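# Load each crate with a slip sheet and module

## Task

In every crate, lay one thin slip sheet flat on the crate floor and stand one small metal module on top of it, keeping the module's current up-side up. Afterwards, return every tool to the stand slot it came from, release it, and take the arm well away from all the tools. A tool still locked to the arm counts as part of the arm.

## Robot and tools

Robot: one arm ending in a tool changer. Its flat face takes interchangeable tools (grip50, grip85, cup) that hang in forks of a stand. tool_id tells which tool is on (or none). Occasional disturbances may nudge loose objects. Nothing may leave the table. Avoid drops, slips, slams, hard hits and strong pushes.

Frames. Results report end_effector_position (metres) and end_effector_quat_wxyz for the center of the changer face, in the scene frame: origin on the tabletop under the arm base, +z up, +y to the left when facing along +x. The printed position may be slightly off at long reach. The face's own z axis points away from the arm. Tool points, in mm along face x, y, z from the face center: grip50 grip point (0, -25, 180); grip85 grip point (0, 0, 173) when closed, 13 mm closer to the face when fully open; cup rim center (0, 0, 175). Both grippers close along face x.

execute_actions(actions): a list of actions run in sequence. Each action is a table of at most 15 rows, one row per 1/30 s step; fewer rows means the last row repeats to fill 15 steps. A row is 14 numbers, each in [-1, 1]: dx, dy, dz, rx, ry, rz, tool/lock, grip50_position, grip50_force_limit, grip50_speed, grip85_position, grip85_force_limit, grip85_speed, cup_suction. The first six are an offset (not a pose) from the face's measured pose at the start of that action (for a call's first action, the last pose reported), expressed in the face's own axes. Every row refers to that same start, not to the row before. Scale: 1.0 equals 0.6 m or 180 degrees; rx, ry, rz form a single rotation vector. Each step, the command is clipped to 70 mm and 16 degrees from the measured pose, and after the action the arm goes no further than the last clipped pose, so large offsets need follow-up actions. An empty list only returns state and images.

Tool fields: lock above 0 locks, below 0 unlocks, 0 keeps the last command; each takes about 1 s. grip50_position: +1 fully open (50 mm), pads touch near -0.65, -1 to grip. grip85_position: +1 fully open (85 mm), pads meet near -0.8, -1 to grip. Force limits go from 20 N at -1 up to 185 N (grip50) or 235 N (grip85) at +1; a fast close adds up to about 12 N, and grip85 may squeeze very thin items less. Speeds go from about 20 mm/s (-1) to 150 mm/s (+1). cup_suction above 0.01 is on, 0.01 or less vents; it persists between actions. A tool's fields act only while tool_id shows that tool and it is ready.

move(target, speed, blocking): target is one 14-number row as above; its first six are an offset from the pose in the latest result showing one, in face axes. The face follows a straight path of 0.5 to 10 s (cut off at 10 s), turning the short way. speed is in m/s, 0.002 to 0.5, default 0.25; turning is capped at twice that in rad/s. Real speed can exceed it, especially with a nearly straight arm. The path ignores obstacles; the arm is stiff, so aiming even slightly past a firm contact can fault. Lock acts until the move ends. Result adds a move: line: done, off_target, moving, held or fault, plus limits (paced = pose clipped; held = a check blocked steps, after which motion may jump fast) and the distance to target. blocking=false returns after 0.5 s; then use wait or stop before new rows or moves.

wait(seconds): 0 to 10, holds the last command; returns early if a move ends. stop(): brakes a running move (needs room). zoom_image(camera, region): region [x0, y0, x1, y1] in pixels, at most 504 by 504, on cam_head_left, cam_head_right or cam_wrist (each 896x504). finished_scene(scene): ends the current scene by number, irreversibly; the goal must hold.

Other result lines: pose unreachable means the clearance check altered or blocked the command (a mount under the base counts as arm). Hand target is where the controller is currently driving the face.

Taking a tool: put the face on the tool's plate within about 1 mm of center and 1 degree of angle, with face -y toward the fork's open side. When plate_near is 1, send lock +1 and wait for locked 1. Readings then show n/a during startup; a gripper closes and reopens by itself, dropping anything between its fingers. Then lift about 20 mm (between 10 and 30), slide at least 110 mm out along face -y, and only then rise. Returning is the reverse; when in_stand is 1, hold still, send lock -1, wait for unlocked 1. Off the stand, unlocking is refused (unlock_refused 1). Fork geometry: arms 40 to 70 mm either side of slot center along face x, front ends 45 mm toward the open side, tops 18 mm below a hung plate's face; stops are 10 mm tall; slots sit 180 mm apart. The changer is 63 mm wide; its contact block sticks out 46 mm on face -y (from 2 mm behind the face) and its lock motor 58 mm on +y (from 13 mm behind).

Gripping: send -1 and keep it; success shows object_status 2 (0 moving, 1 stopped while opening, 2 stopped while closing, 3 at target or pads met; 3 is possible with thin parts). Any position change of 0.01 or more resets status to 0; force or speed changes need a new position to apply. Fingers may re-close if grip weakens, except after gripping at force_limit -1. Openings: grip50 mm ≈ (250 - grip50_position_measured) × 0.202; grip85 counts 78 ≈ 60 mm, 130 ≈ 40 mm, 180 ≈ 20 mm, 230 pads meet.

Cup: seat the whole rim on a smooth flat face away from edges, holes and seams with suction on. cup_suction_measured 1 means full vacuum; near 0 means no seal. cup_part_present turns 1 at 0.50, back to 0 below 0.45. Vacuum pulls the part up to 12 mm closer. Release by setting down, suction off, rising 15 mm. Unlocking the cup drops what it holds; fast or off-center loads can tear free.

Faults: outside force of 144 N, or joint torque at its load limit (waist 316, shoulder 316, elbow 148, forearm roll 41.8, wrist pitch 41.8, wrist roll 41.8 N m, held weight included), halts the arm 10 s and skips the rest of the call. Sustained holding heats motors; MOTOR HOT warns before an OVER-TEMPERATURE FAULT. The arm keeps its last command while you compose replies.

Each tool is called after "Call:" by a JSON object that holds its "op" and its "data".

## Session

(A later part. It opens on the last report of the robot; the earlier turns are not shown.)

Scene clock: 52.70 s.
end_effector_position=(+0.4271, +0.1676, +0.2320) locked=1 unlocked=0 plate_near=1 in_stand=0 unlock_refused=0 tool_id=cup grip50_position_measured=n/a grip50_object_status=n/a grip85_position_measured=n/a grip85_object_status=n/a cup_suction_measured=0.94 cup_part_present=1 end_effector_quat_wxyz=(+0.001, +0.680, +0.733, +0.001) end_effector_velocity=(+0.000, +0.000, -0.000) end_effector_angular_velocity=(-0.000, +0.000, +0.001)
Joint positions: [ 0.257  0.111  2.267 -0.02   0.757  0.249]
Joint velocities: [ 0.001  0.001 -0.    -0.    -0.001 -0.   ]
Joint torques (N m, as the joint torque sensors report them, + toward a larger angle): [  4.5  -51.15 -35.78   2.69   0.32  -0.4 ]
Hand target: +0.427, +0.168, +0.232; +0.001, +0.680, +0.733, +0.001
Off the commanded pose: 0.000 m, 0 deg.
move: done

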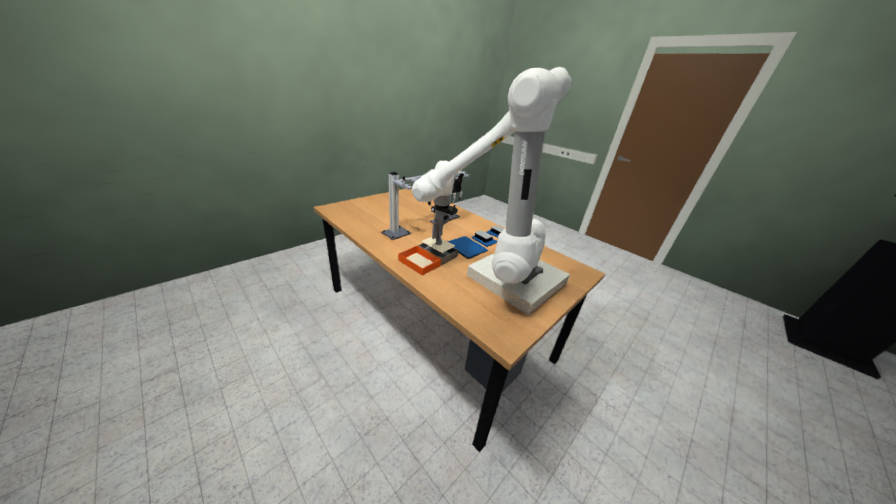

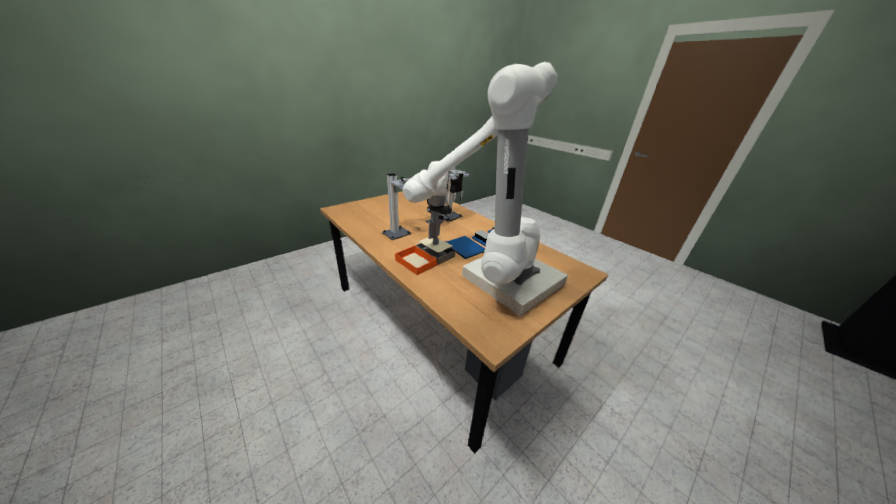

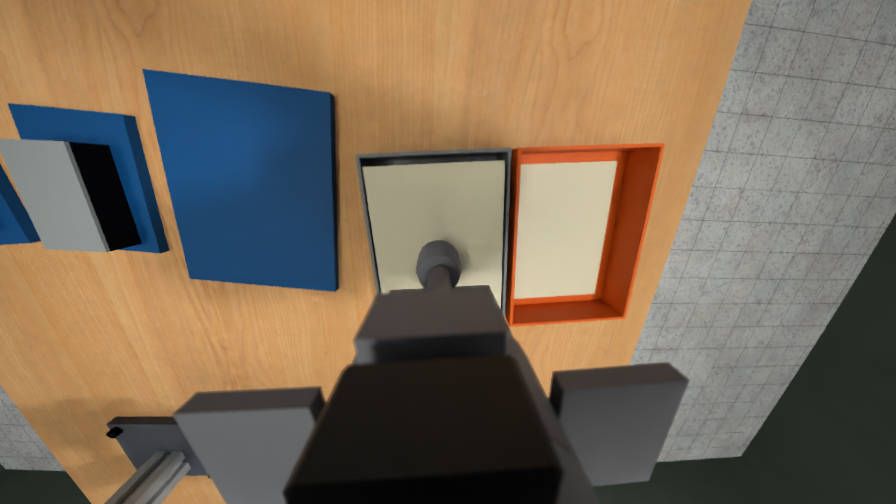

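Call:
{"op": "move", "data": {"target": [0, 0.002, 0.1033, 0, 0, 0, 0, 1, 0, 0, 1, 0, 0, 1], "speed": 0.15}}

Scene clock: 53.57 s.
end_effector_position=(+0.4284, +0.1677, +0.1701) locked=1 unlocked=0 plate_near=1 in_stand=0 unlock_refused=0 tool_id=cup grip50_position_measured=n/a grip50_object_status=n/a grip85_position_measured=n/a grip85_object_status=n/a cup_suction_measured=0.94 cup_part_present=1 end_effector_quat_wxyz=(+0.001, +0.680, +0.733, +0.001) end_effector_velocity=(+0.001, +0.000, +0.000) end_effector_angular_velocity=(+0.001, -0.002, -0.000)
Joint positions: [ 0.255  0.215  2.307 -0.024  0.612  0.252]
Joint velocities: [-0.    -0.    -0.001  0.001 -0.002 -0.   ]
Joint torques (N m, as the joint torque sensors report them, + toward a larger angle): [  4.72 -55.82 -29.03   2.11   0.23  -0.26]
Hand target: +0.428, +0.168, +0.170; +0.001, +0.680, +0.733, +0.001
Off the commanded pose: 0.000 m, 0 deg.
move: done

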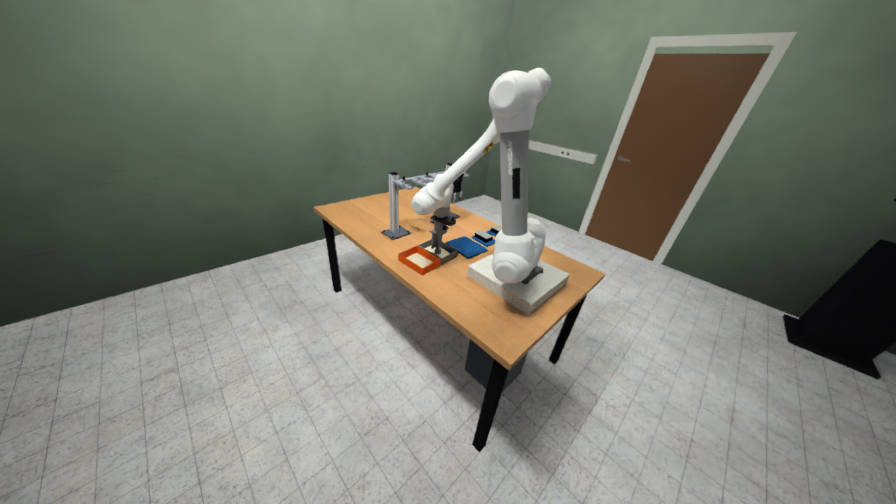

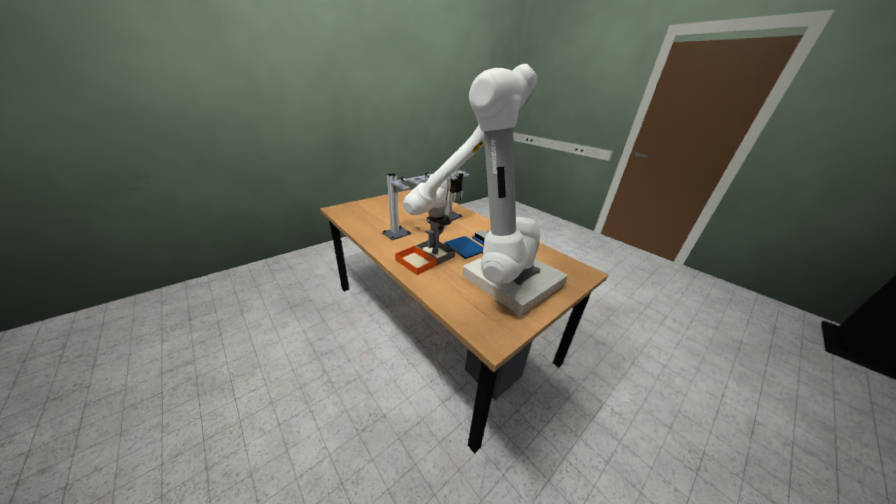

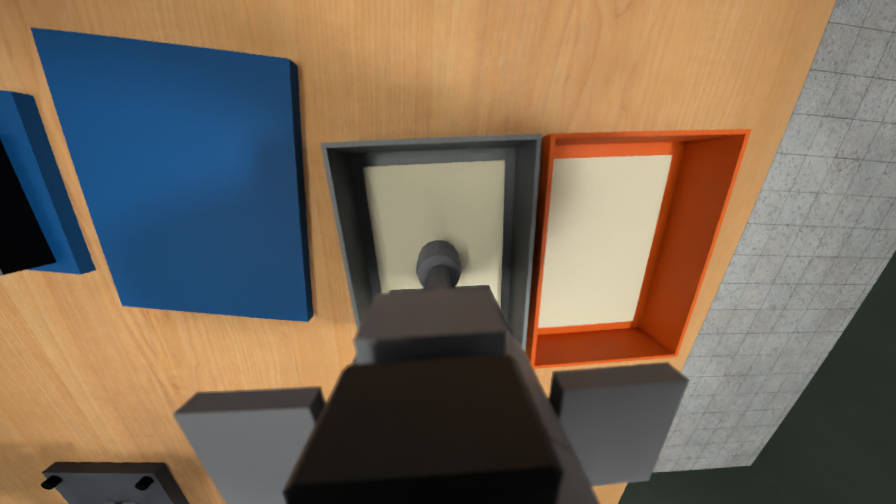

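Call:
{"op": "execute_actions", "data": {"actions": [[[0,0,0.001,0,0,0,0,1,0,0,1,0,0,-1],[0,0,0.001,0,0,0,0,1,0,0,1,0,0,-1],[0,0,0.001,0,0,0,0,1,0,0,1,0,0,-1],[0,0,0.001,0,0,0,0,1,0,0,1,0,0,-1],[0,0,0.001,0,0,0,0,1,0,0,1,0,0,-1],[0,0,0.001,0,0,0,0,1,0,0,1,0,0,-1],[0,0,0.001,0,0,0,0,1,0,0,1,0,0,-1],[0,0,0.001,0,0,0,0,1,0,0,1,0,0,-1],[0,0,0,0,0,0,0,1,0,0,1,0,0,-1],[0,0,-0.002,0,0,0,0,1,0,0,1,0,0,-1],[0,0,-0.005,0,0,0,0,1,0,0,1,0,0,-1],[0,0,-0.009,0,0,0,0,1,0,0,1,0,0,-1],[0,0,-0.013,0,0,0,0,1,0,0,1,0,0,-1],[0,0,-0.016,0,0,0,0,1,0,0,1,0,0,-1],[0,0,-0.018,0,0,0,0,1,0,0,1,0,0,-1]]]}}

Scene clock: 54.80 s.
end_effector_position=(+0.4282, +0.1675, +0.1778) locked=1 unlocked=0 plate_near=1 in_stand=0 unlock_refused=0 tool_id=cup grip50_position_measured=n/a grip50_object_status=n/a grip85_position_measured=n/a grip85_object_status=n/a cup_suction_measured=0.00 cup_part_present=0 end_effector_quat_wxyz=(+0.001, +0.680, +0.733, +0.000) end_effector_velocity=(+0.002, +0.001, +0.059) end_effector_angular_velocity=(+0.002, -0.005, -0.003)
Joint positions: [ 0.255  0.201  2.303 -0.024  0.631  0.252]
Joint velocities: [ 0.003 -0.1   -0.038  0.005  0.132 -0.   ]
Joint torques (N m, as the joint torque sensors report them, + toward a larger angle): [  4.21 -51.43 -27.46   2.19   0.5   -0.35]
Hand target: +0.428, +0.168, +0.181; +0.001, +0.680, +0.733, +0.001
Off the commanded pose: 0.003 m, 0 deg.

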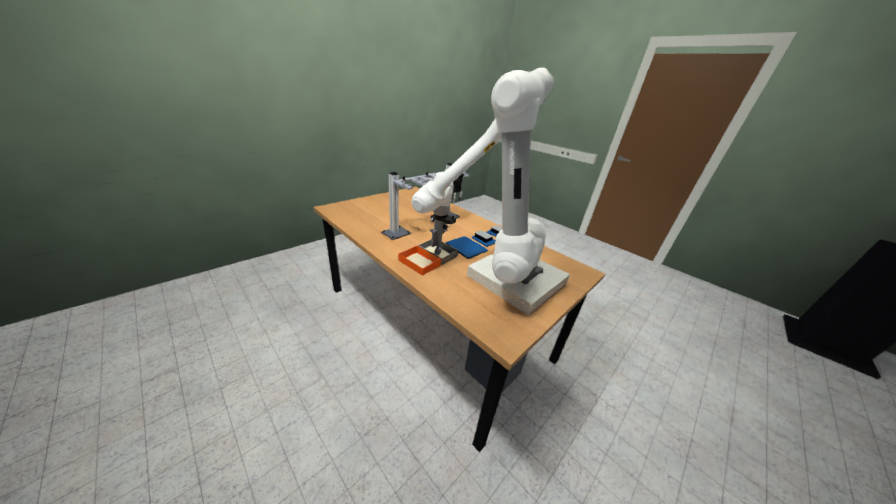

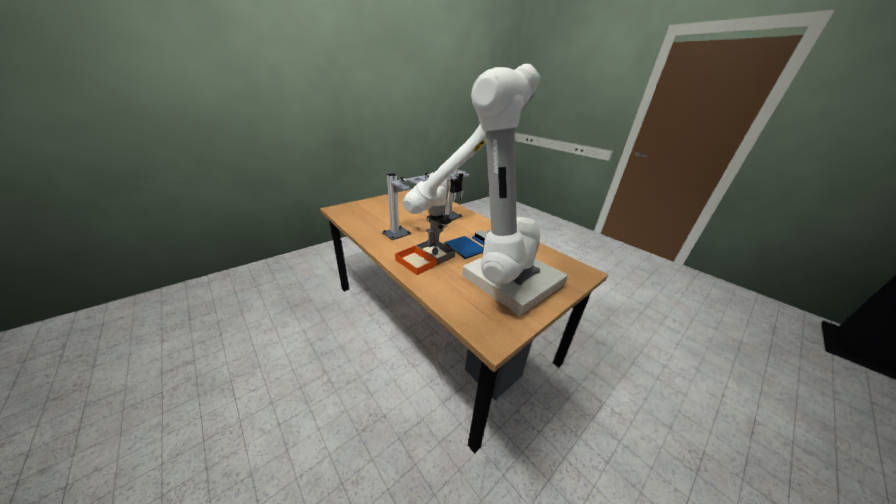

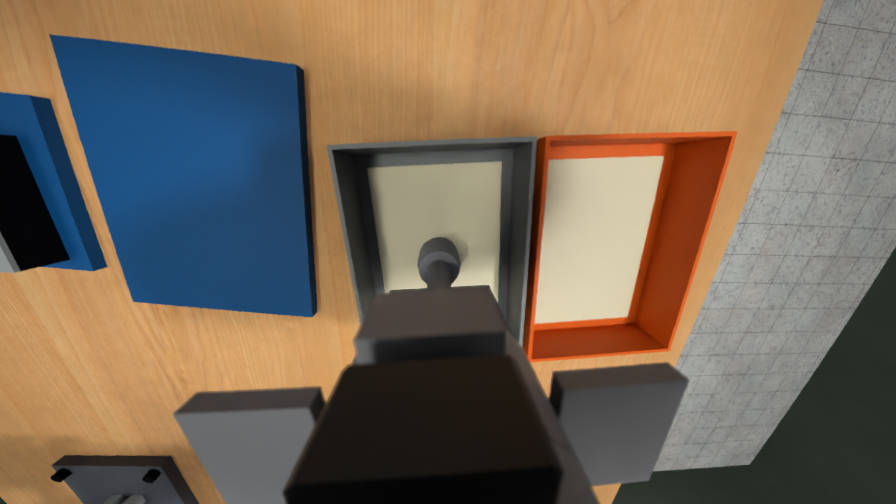

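Call:
{"op": "move", "data": {"target": [0, 0, -0.0953, 0, 0, 0, 0, 1, 0, 0, 1, 0, 0, -1], "speed": 0.25}}

Call:
{"op": "move", "data": {"target": [-0.5864, -0.1153, -0.0333, 0, 0, 0.0289, 0, 1, 0, 0, 1, 0, 0, -1], "speed": 0.4}}

Scene clock: 55.60 s.
end_effector_position=(+0.4281, +0.1676, +0.2349) locked=1 unlocked=0 plate_near=1 in_stand=0 unlock_refused=0 tool_id=cup grip50_position_measured=n/a grip50_object_status=n/a grip85_position_measured=n/a grip85_object_status=n/a cup_suction_measured=0.00 cup_part_present=0 end_effector_quat_wxyz=(+0.001, +0.680, +0.733, +0.000) end_effector_velocity=(-0.000, -0.000, -0.000) end_effector_angular_velocity=(-0.000, -0.001, +0.001)
Joint positions: [ 0.257  0.108  2.262 -0.021  0.764  0.249]
Joint velocities: [ 0.    -0.     0.    -0.001 -0.    -0.   ]
Joint torques (N m, as the joint torque sensors report them, + toward a larger angle): [  4.27 -50.17 -35.1    2.77   0.41  -0.52]
Hand target: +0.428, +0.168, +0.235; +0.001, +0.680, +0.733, +0.000
Off the commanded pose: 0.000 m, 0 deg.
move: done

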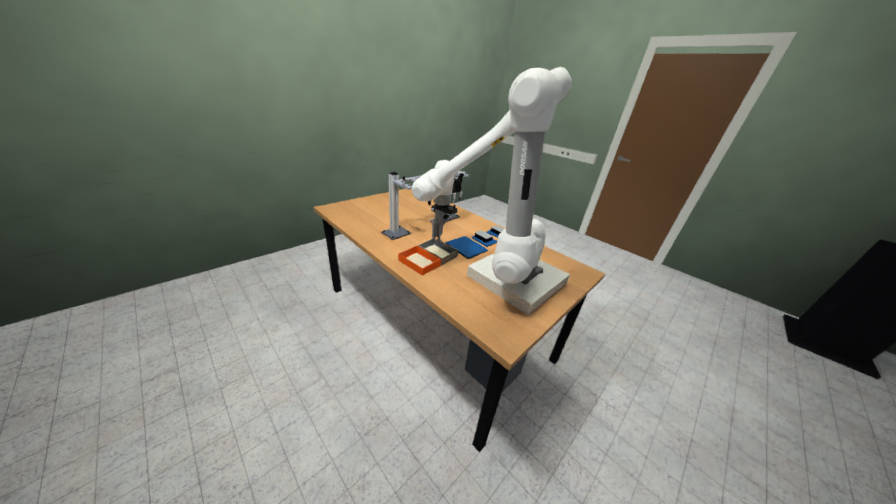

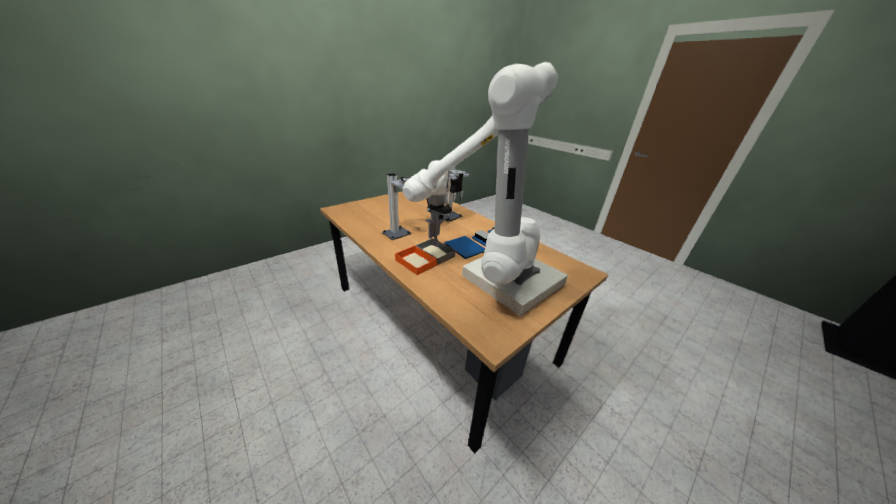

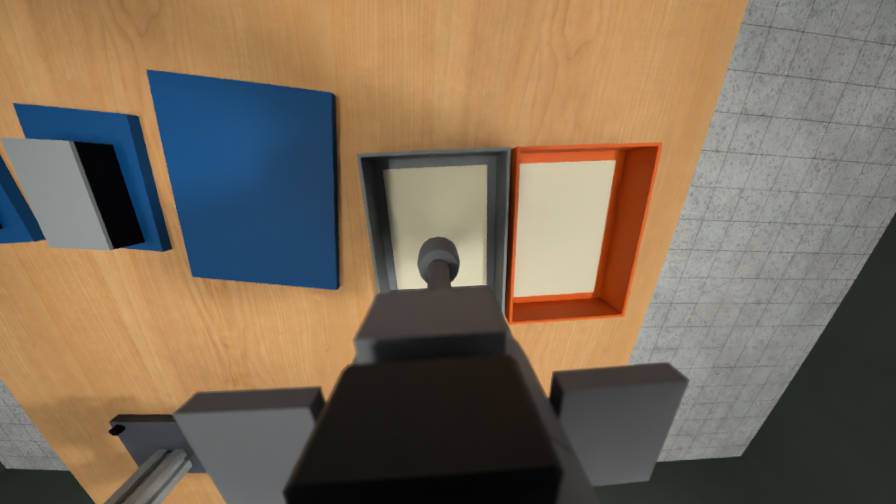

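Scene clock: 57.00 s.
end_effector_position=(+0.3858, -0.1880, +0.2549) locked=1 unlocked=0 plate_near=1 in_stand=0 unlock_refused=0 tool_id=cup grip50_position_measured=n/a grip50_object_status=n/a grip85_position_measured=n/a grip85_object_status=n/a cup_suction_measured=0.00 cup_part_present=0 end_effector_quat_wxyz=(+0.000, +0.713, +0.701, +0.001) end_effector_velocity=(+0.001, -0.001, +0.001) end_effector_angular_velocity=(+0.000, -0.003, -0.001)
Joint positions: [-0.583  0.021  2.299 -0.004  0.806 -0.512]
Joint velocities: [-0.001  0.    -0.002  0.002 -0.001 -0.001]
Joint torques (N m, as the joint torque sensors report them, + toward a larger angle): [  2.9  -41.56 -37.75   2.79   0.35  -0.61]
Hand target: +0.386, -0.188, +0.255; +0.000, +0.713, +0.701, +0.001
Off the commanded pose: 0.001 m, 0 deg.
move: done

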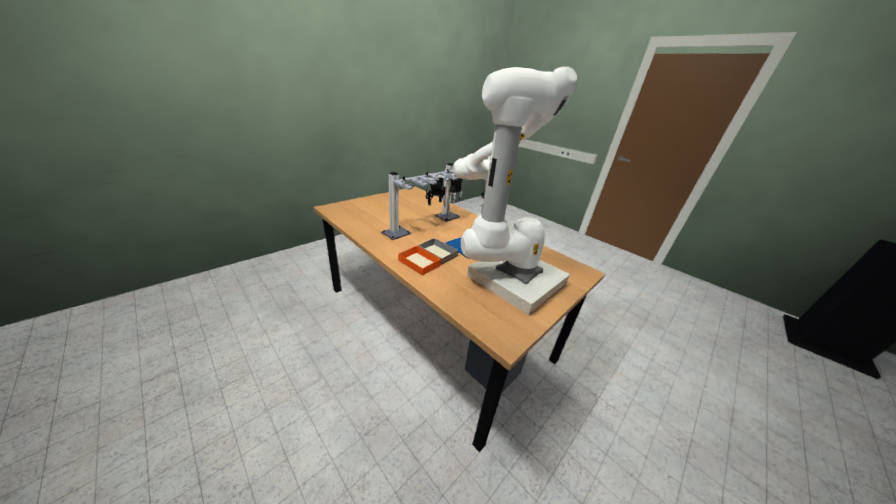

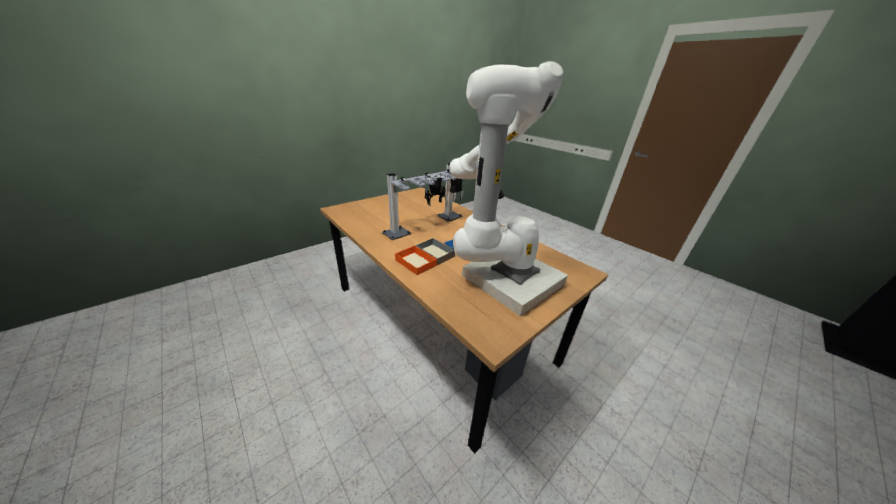

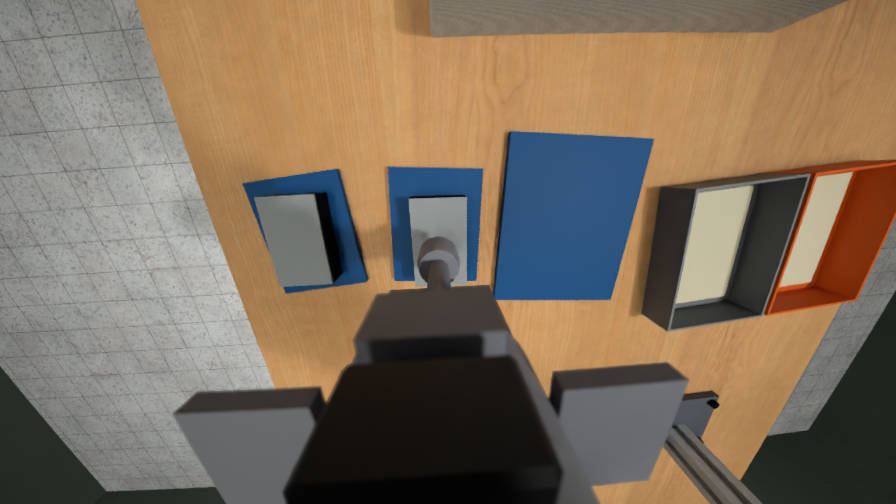

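Call:
{"op": "zoom_image", "data": {"camera": "cam_wrist", "region": [375, 160, 505, 300]}}

Call:
{"op": "zoom_image", "data": {"camera": "cam_wrist", "region": [235, 160, 375, 300]}}

Region (375, 160, 505, 300) of cam_wrist's 896x504 image, scaled by 3.600, with more detail than that image has; it fills the left 468 columns of this view, and the rest is white.

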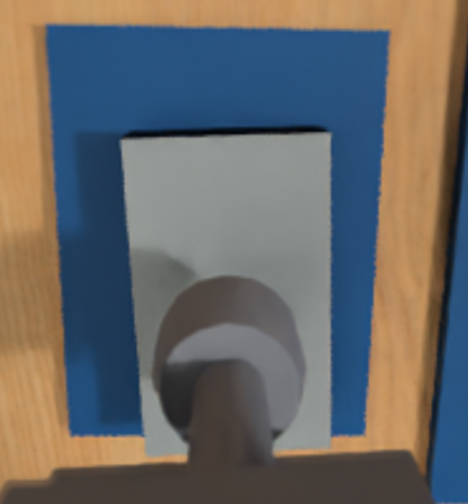

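Region (235, 160, 375, 300) of cam_wrist's 896x504 image, scaled by 3.600, with more detail than that image has.

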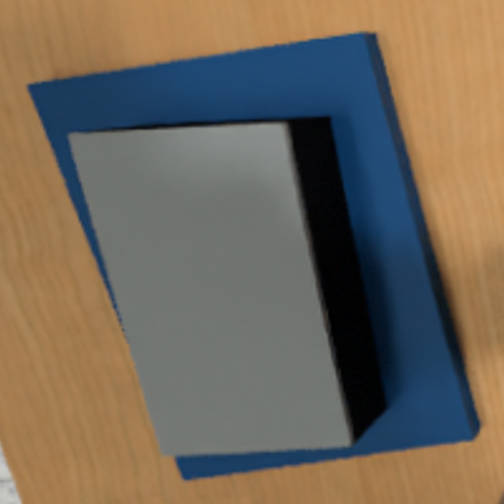

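Call:
{"op": "move", "data": {"target": [0.0009, 0.0016, 0.0715, 0, 0, 0.003, 0, 1, 0, 0, 1, 0, 0, 1], "speed": 0.1}}

Scene clock: 58.27 s.
end_effector_position=(+0.3868, -0.1875, +0.2120) locked=1 unlocked=0 plate_near=1 in_stand=0 unlock_refused=0 tool_id=cup grip50_position_measured=n/a grip50_object_status=n/a grip85_position_measured=n/a grip85_object_status=n/a cup_suction_measured=0.79 cup_part_present=1 end_effector_quat_wxyz=(+0.000, +0.716, +0.698, +0.001) end_effector_velocity=(-0.000, +0.000, -0.000) end_effector_angular_velocity=(+0.001, +0.000, -0.001)
Joint positions: [-0.581  0.091  2.334 -0.005  0.702 -0.5  ]
Joint velocities: [ 0.     0.     0.     0.001  0.    -0.   ]
Joint torques (N m, as the joint torque sensors report them, + toward a larger angle): [  4.2  -46.81 -33.42   2.55   0.37  -0.48]
Hand target: +0.387, -0.188, +0.212; +0.000, +0.716, +0.698, +0.001
Off the commanded pose: 0.000 m, 0 deg.
move: done

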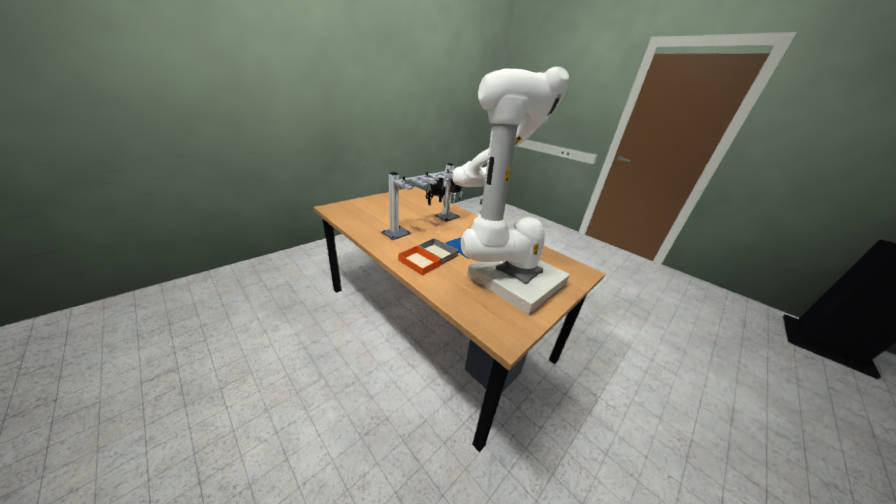

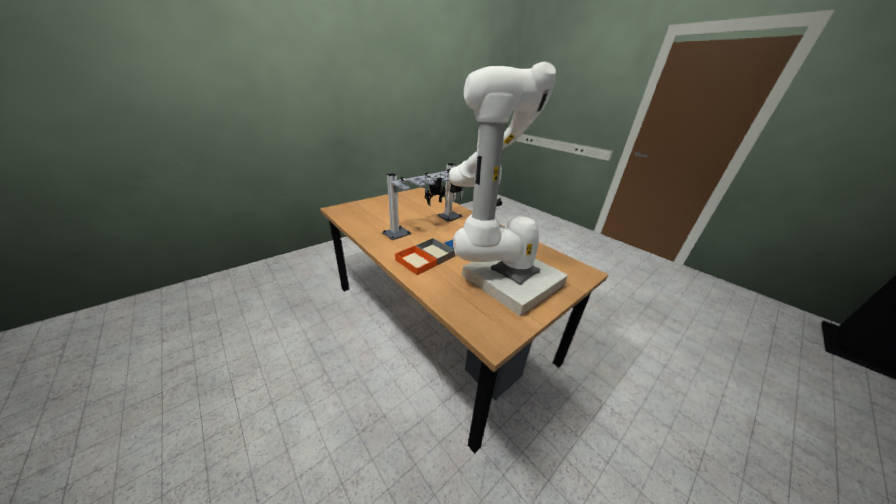

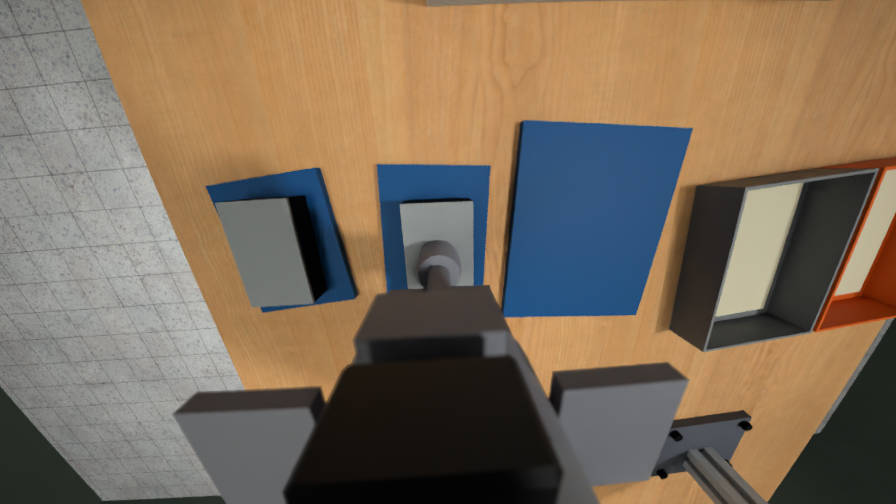

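Call:
{"op": "wait", "data": {"seconds": 0.4}}

Scene clock: 58.70 s.
end_effector_position=(+0.3868, -0.1875, +0.2120) locked=1 unlocked=0 plate_near=1 in_stand=0 unlock_refused=0 tool_id=cup grip50_position_measured=n/a grip50_object_status=n/a grip85_position_measured=n/a grip85_object_status=n/a cup_suction_measured=0.94 cup_part_present=1 end_effector_quat_wxyz=(+0.000, +0.716, +0.698, +0.001) end_effector_velocity=(+0.000, -0.000, +0.000) end_effector_angular_velocity=(+0.000, -0.000, -0.001)
Joint positions: [-0.581  0.091  2.334 -0.005  0.702 -0.5  ]
Joint velocities: [-0.     0.    -0.     0.001  0.    -0.   ]
Joint torques (N m, as the joint torque sensors report them, + toward a larger angle): [  3.66 -46.66 -33.48   2.48   0.39  -0.23]
Hand target: +0.387, -0.188, +0.212; +0.000, +0.716, +0.698, +0.001
Off the commanded pose: 0.000 m, 0 deg.
wait: 0.40 s; at rest by 0.13 s

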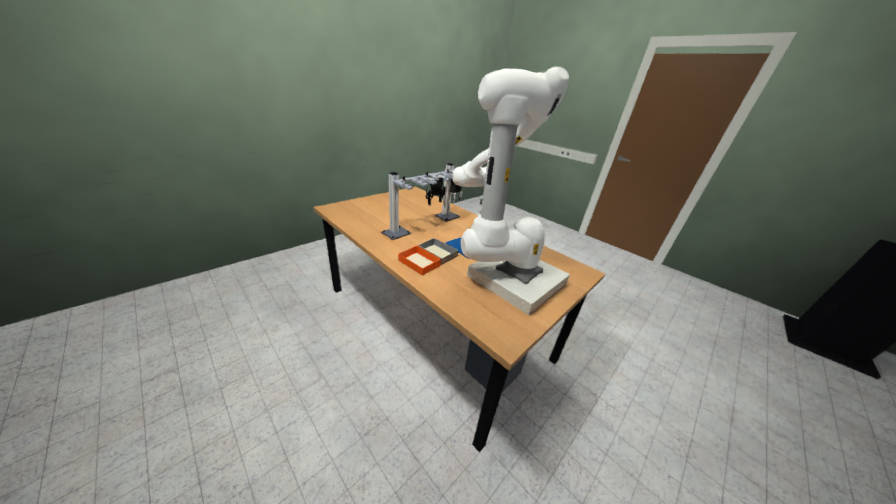

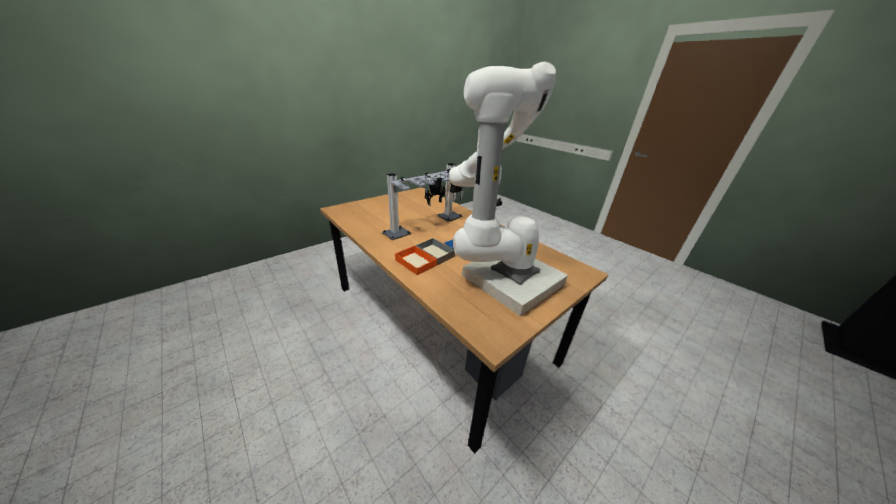

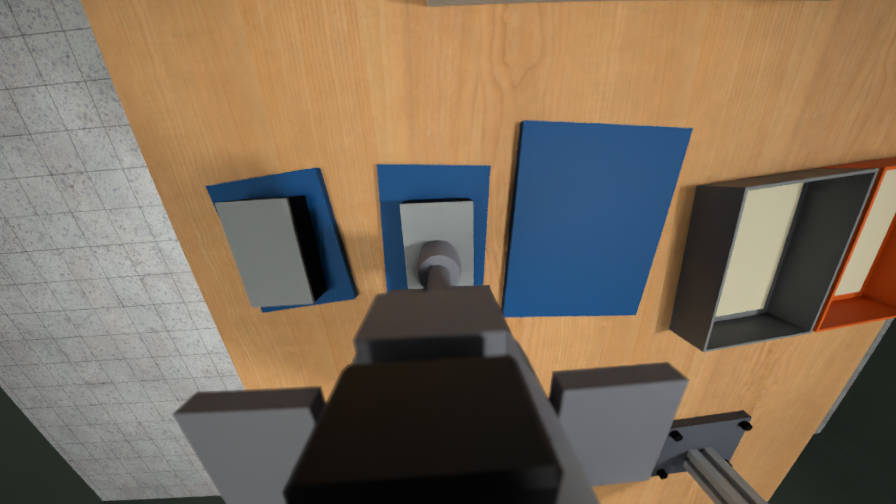

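Call:
{"op": "move", "data": {"target": [0, 0, -0.0733, 0, 0, 0, 0, 1, 0, 0, 1, 0, 0, 1], "speed": 0.12}}

Scene clock: 59.63 s.
end_effector_position=(+0.3867, -0.1875, +0.2559) locked=1 unlocked=0 plate_near=1 in_stand=0 unlock_refused=0 tool_id=cup grip50_position_measured=n/a grip50_object_status=n/a grip85_position_measured=n/a grip85_object_status=n/a cup_suction_measured=0.94 cup_part_present=1 end_effector_quat_wxyz=(+0.000, +0.716, +0.698, +0.001) end_effector_velocity=(+0.000, -0.000, +0.000) end_effector_angular_velocity=(-0.000, -0.001, +0.000)
Joint positions: [-0.581  0.021  2.297 -0.004  0.809 -0.5  ]
Joint velocities: [-0.     0.    -0.001  0.     0.    -0.   ]
Joint torques (N m, as the joint torque sensors report them, + toward a larger angle): [  3.19 -42.75 -37.32   2.88   0.26  -0.16]
Hand target: +0.387, -0.188, +0.256; +0.000, +0.716, +0.698, +0.001
Off the commanded pose: 0.000 m, 0 deg.
move: done

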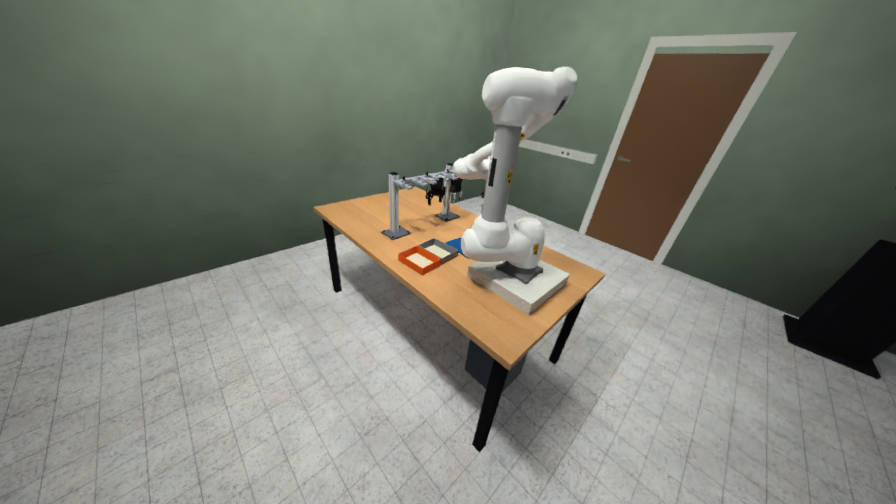

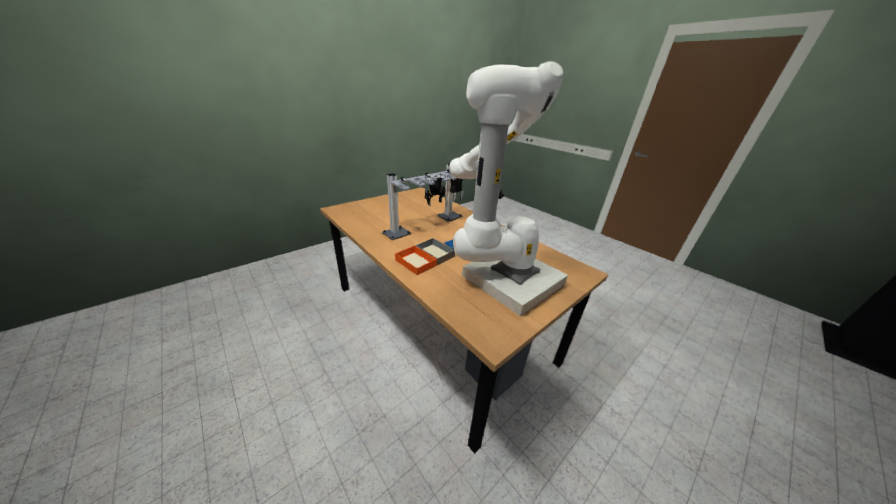

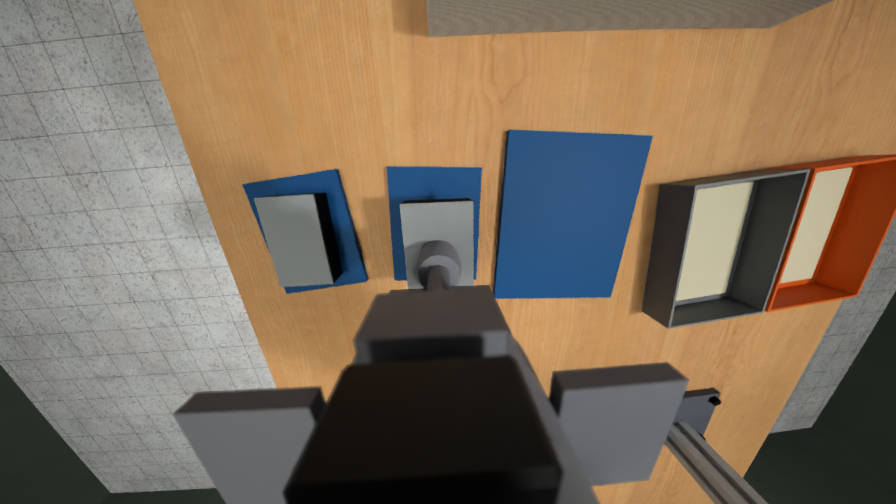

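Call:
{"op": "zoom_image", "data": {"camera": "cam_wrist", "region": [375, 160, 505, 300]}}

Region (375, 160, 505, 300) of cam_wrist's 896x504 image, scaled by 3.600, with more detail than that image has; it fills the left 468 columns of this view, and the rest is white.

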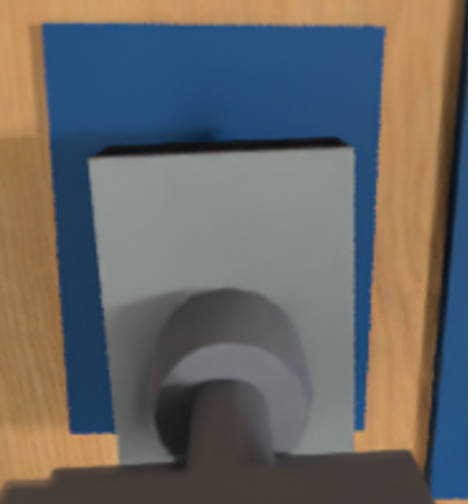

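The whole module is held. Carrying it to the gray crate.

Call:
{"op": "move", "data": {"target": [0.5937, 0.054, 0, 0, 0, -0.0319, 0, 1, 0, 0, 1, 0, 0, 1], "speed": 0.3}}

Scene clock: 61.37 s.
end_effector_position=(+0.4277, +0.1674, +0.2559) locked=1 unlocked=0 plate_near=1 in_stand=0 unlock_refused=0 tool_id=cup grip50_position_measured=n/a grip50_object_status=n/a grip85_position_measured=n/a grip85_object_status=n/a cup_suction_measured=0.94 cup_part_present=1 end_effector_quat_wxyz=(+0.000, +0.680, +0.733, +0.000) end_effector_velocity=(+0.001, +0.001, -0.000) end_effector_angular_velocity=(-0.001, +0.001, +0.000)
Joint positions: [ 0.257  0.077  2.246 -0.02   0.812  0.248]
Joint velocities: [ 0.001  0.002 -0.001 -0.001  0.     0.001]
Joint torques (N m, as the joint torque sensors report them, + toward a larger angle): [  5.56 -47.99 -37.47   2.91   0.18  -0.44]
Hand target: +0.428, +0.167, +0.256; +0.000, +0.680, +0.733, +0.000
Off the commanded pose: 0.001 m, 0 deg.
move: done

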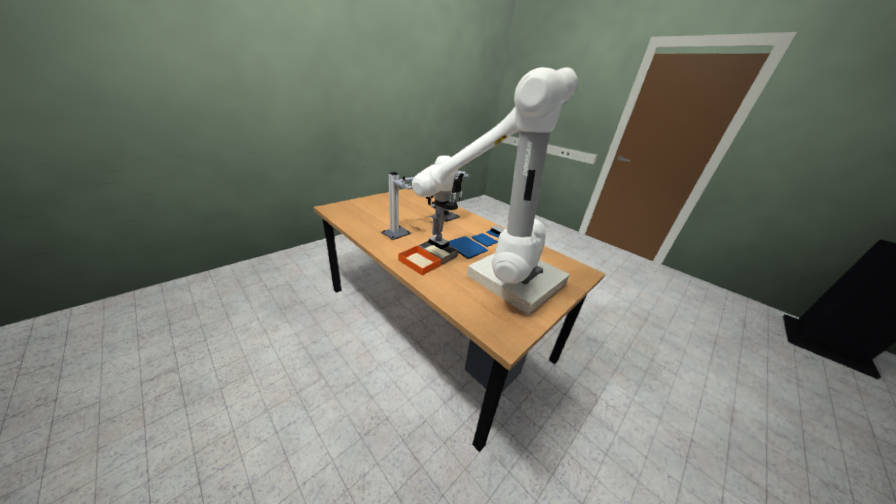

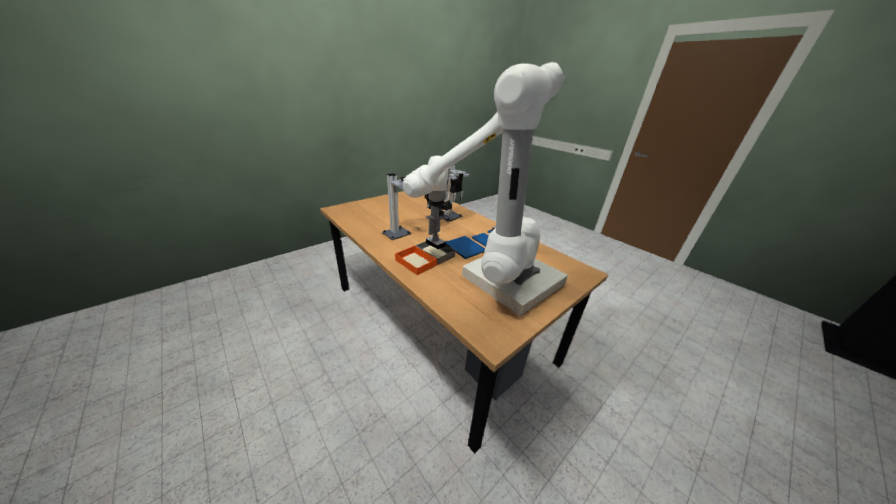

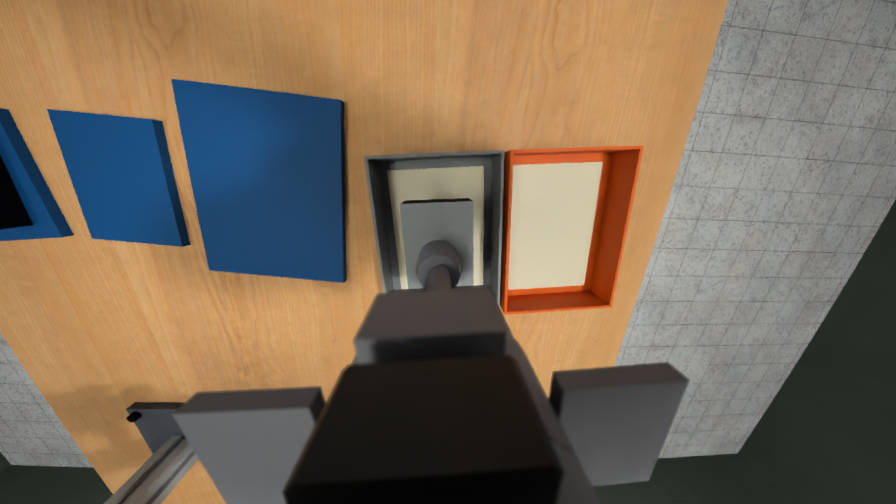

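Call:
{"op": "move", "data": {"target": [0.0005, 0.001, 0.0957, 0, 0, 0, 0, 1, 0, 0, 1, 0, 0, 1], "speed": 0.12}}

Scene clock: 62.50 s.
end_effector_position=(+0.4284, +0.1677, +0.1985) locked=1 unlocked=0 plate_near=1 in_stand=0 unlock_refused=0 tool_id=cup grip50_position_measured=n/a grip50_object_status=n/a grip85_position_measured=n/a grip85_object_status=n/a cup_suction_measured=0.94 cup_part_present=1 end_effector_quat_wxyz=(+0.001, +0.680, +0.733, +0.000) end_effector_velocity=(-0.001, -0.000, -0.001) end_effector_angular_velocity=(-0.001, +0.004, -0.000)
Joint positions: [ 0.256  0.166  2.289 -0.023  0.68   0.251]
Joint velocities: [ 0.     0.001  0.001  0.001  0.002 -0.   ]
Joint torques (N m, as the joint torque sensors report them, + toward a larger angle): [  4.4  -54.59 -32.24   2.38   0.43  -0.4 ]
Hand target: +0.428, +0.168, +0.199; +0.001, +0.680, +0.733, +0.000
Off the commanded pose: 0.000 m, 0 deg.
move: done

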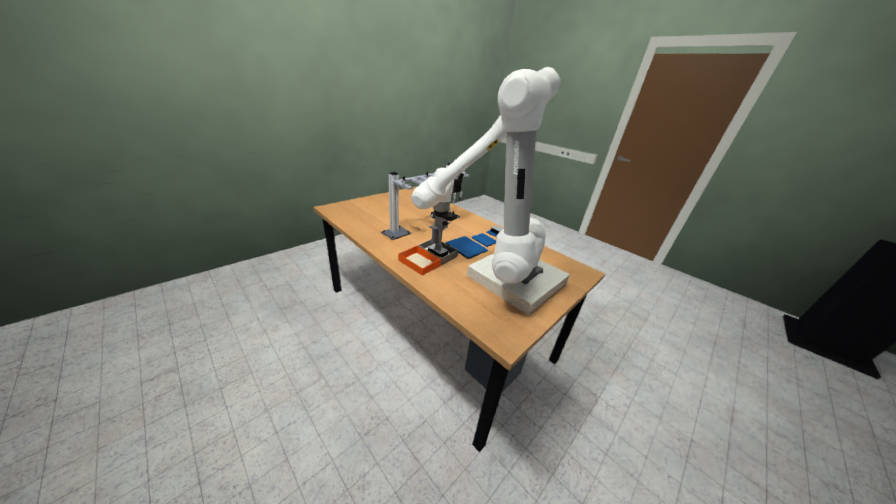

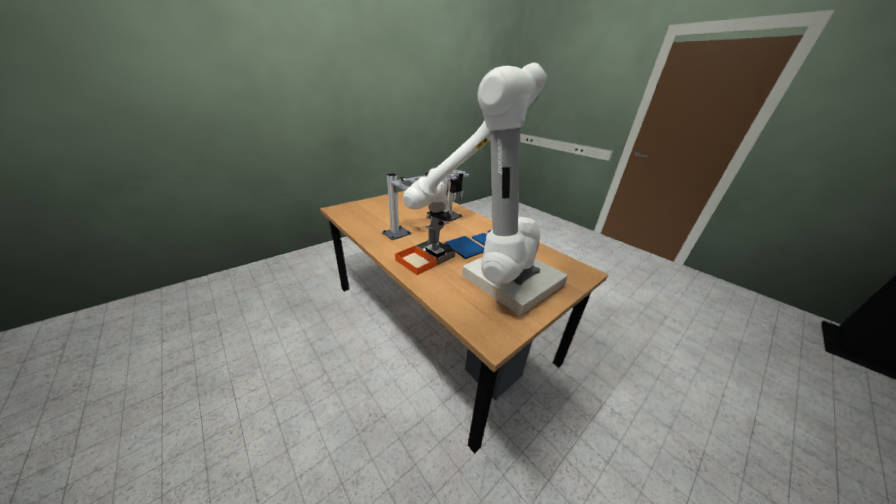

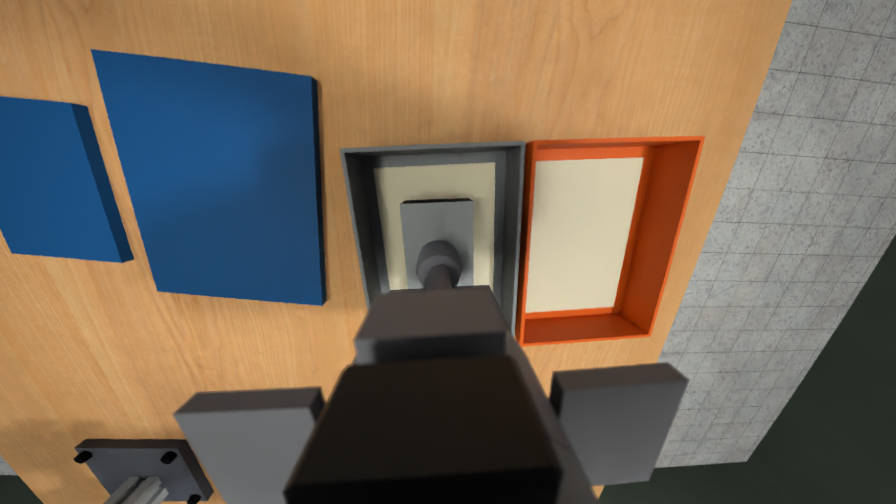

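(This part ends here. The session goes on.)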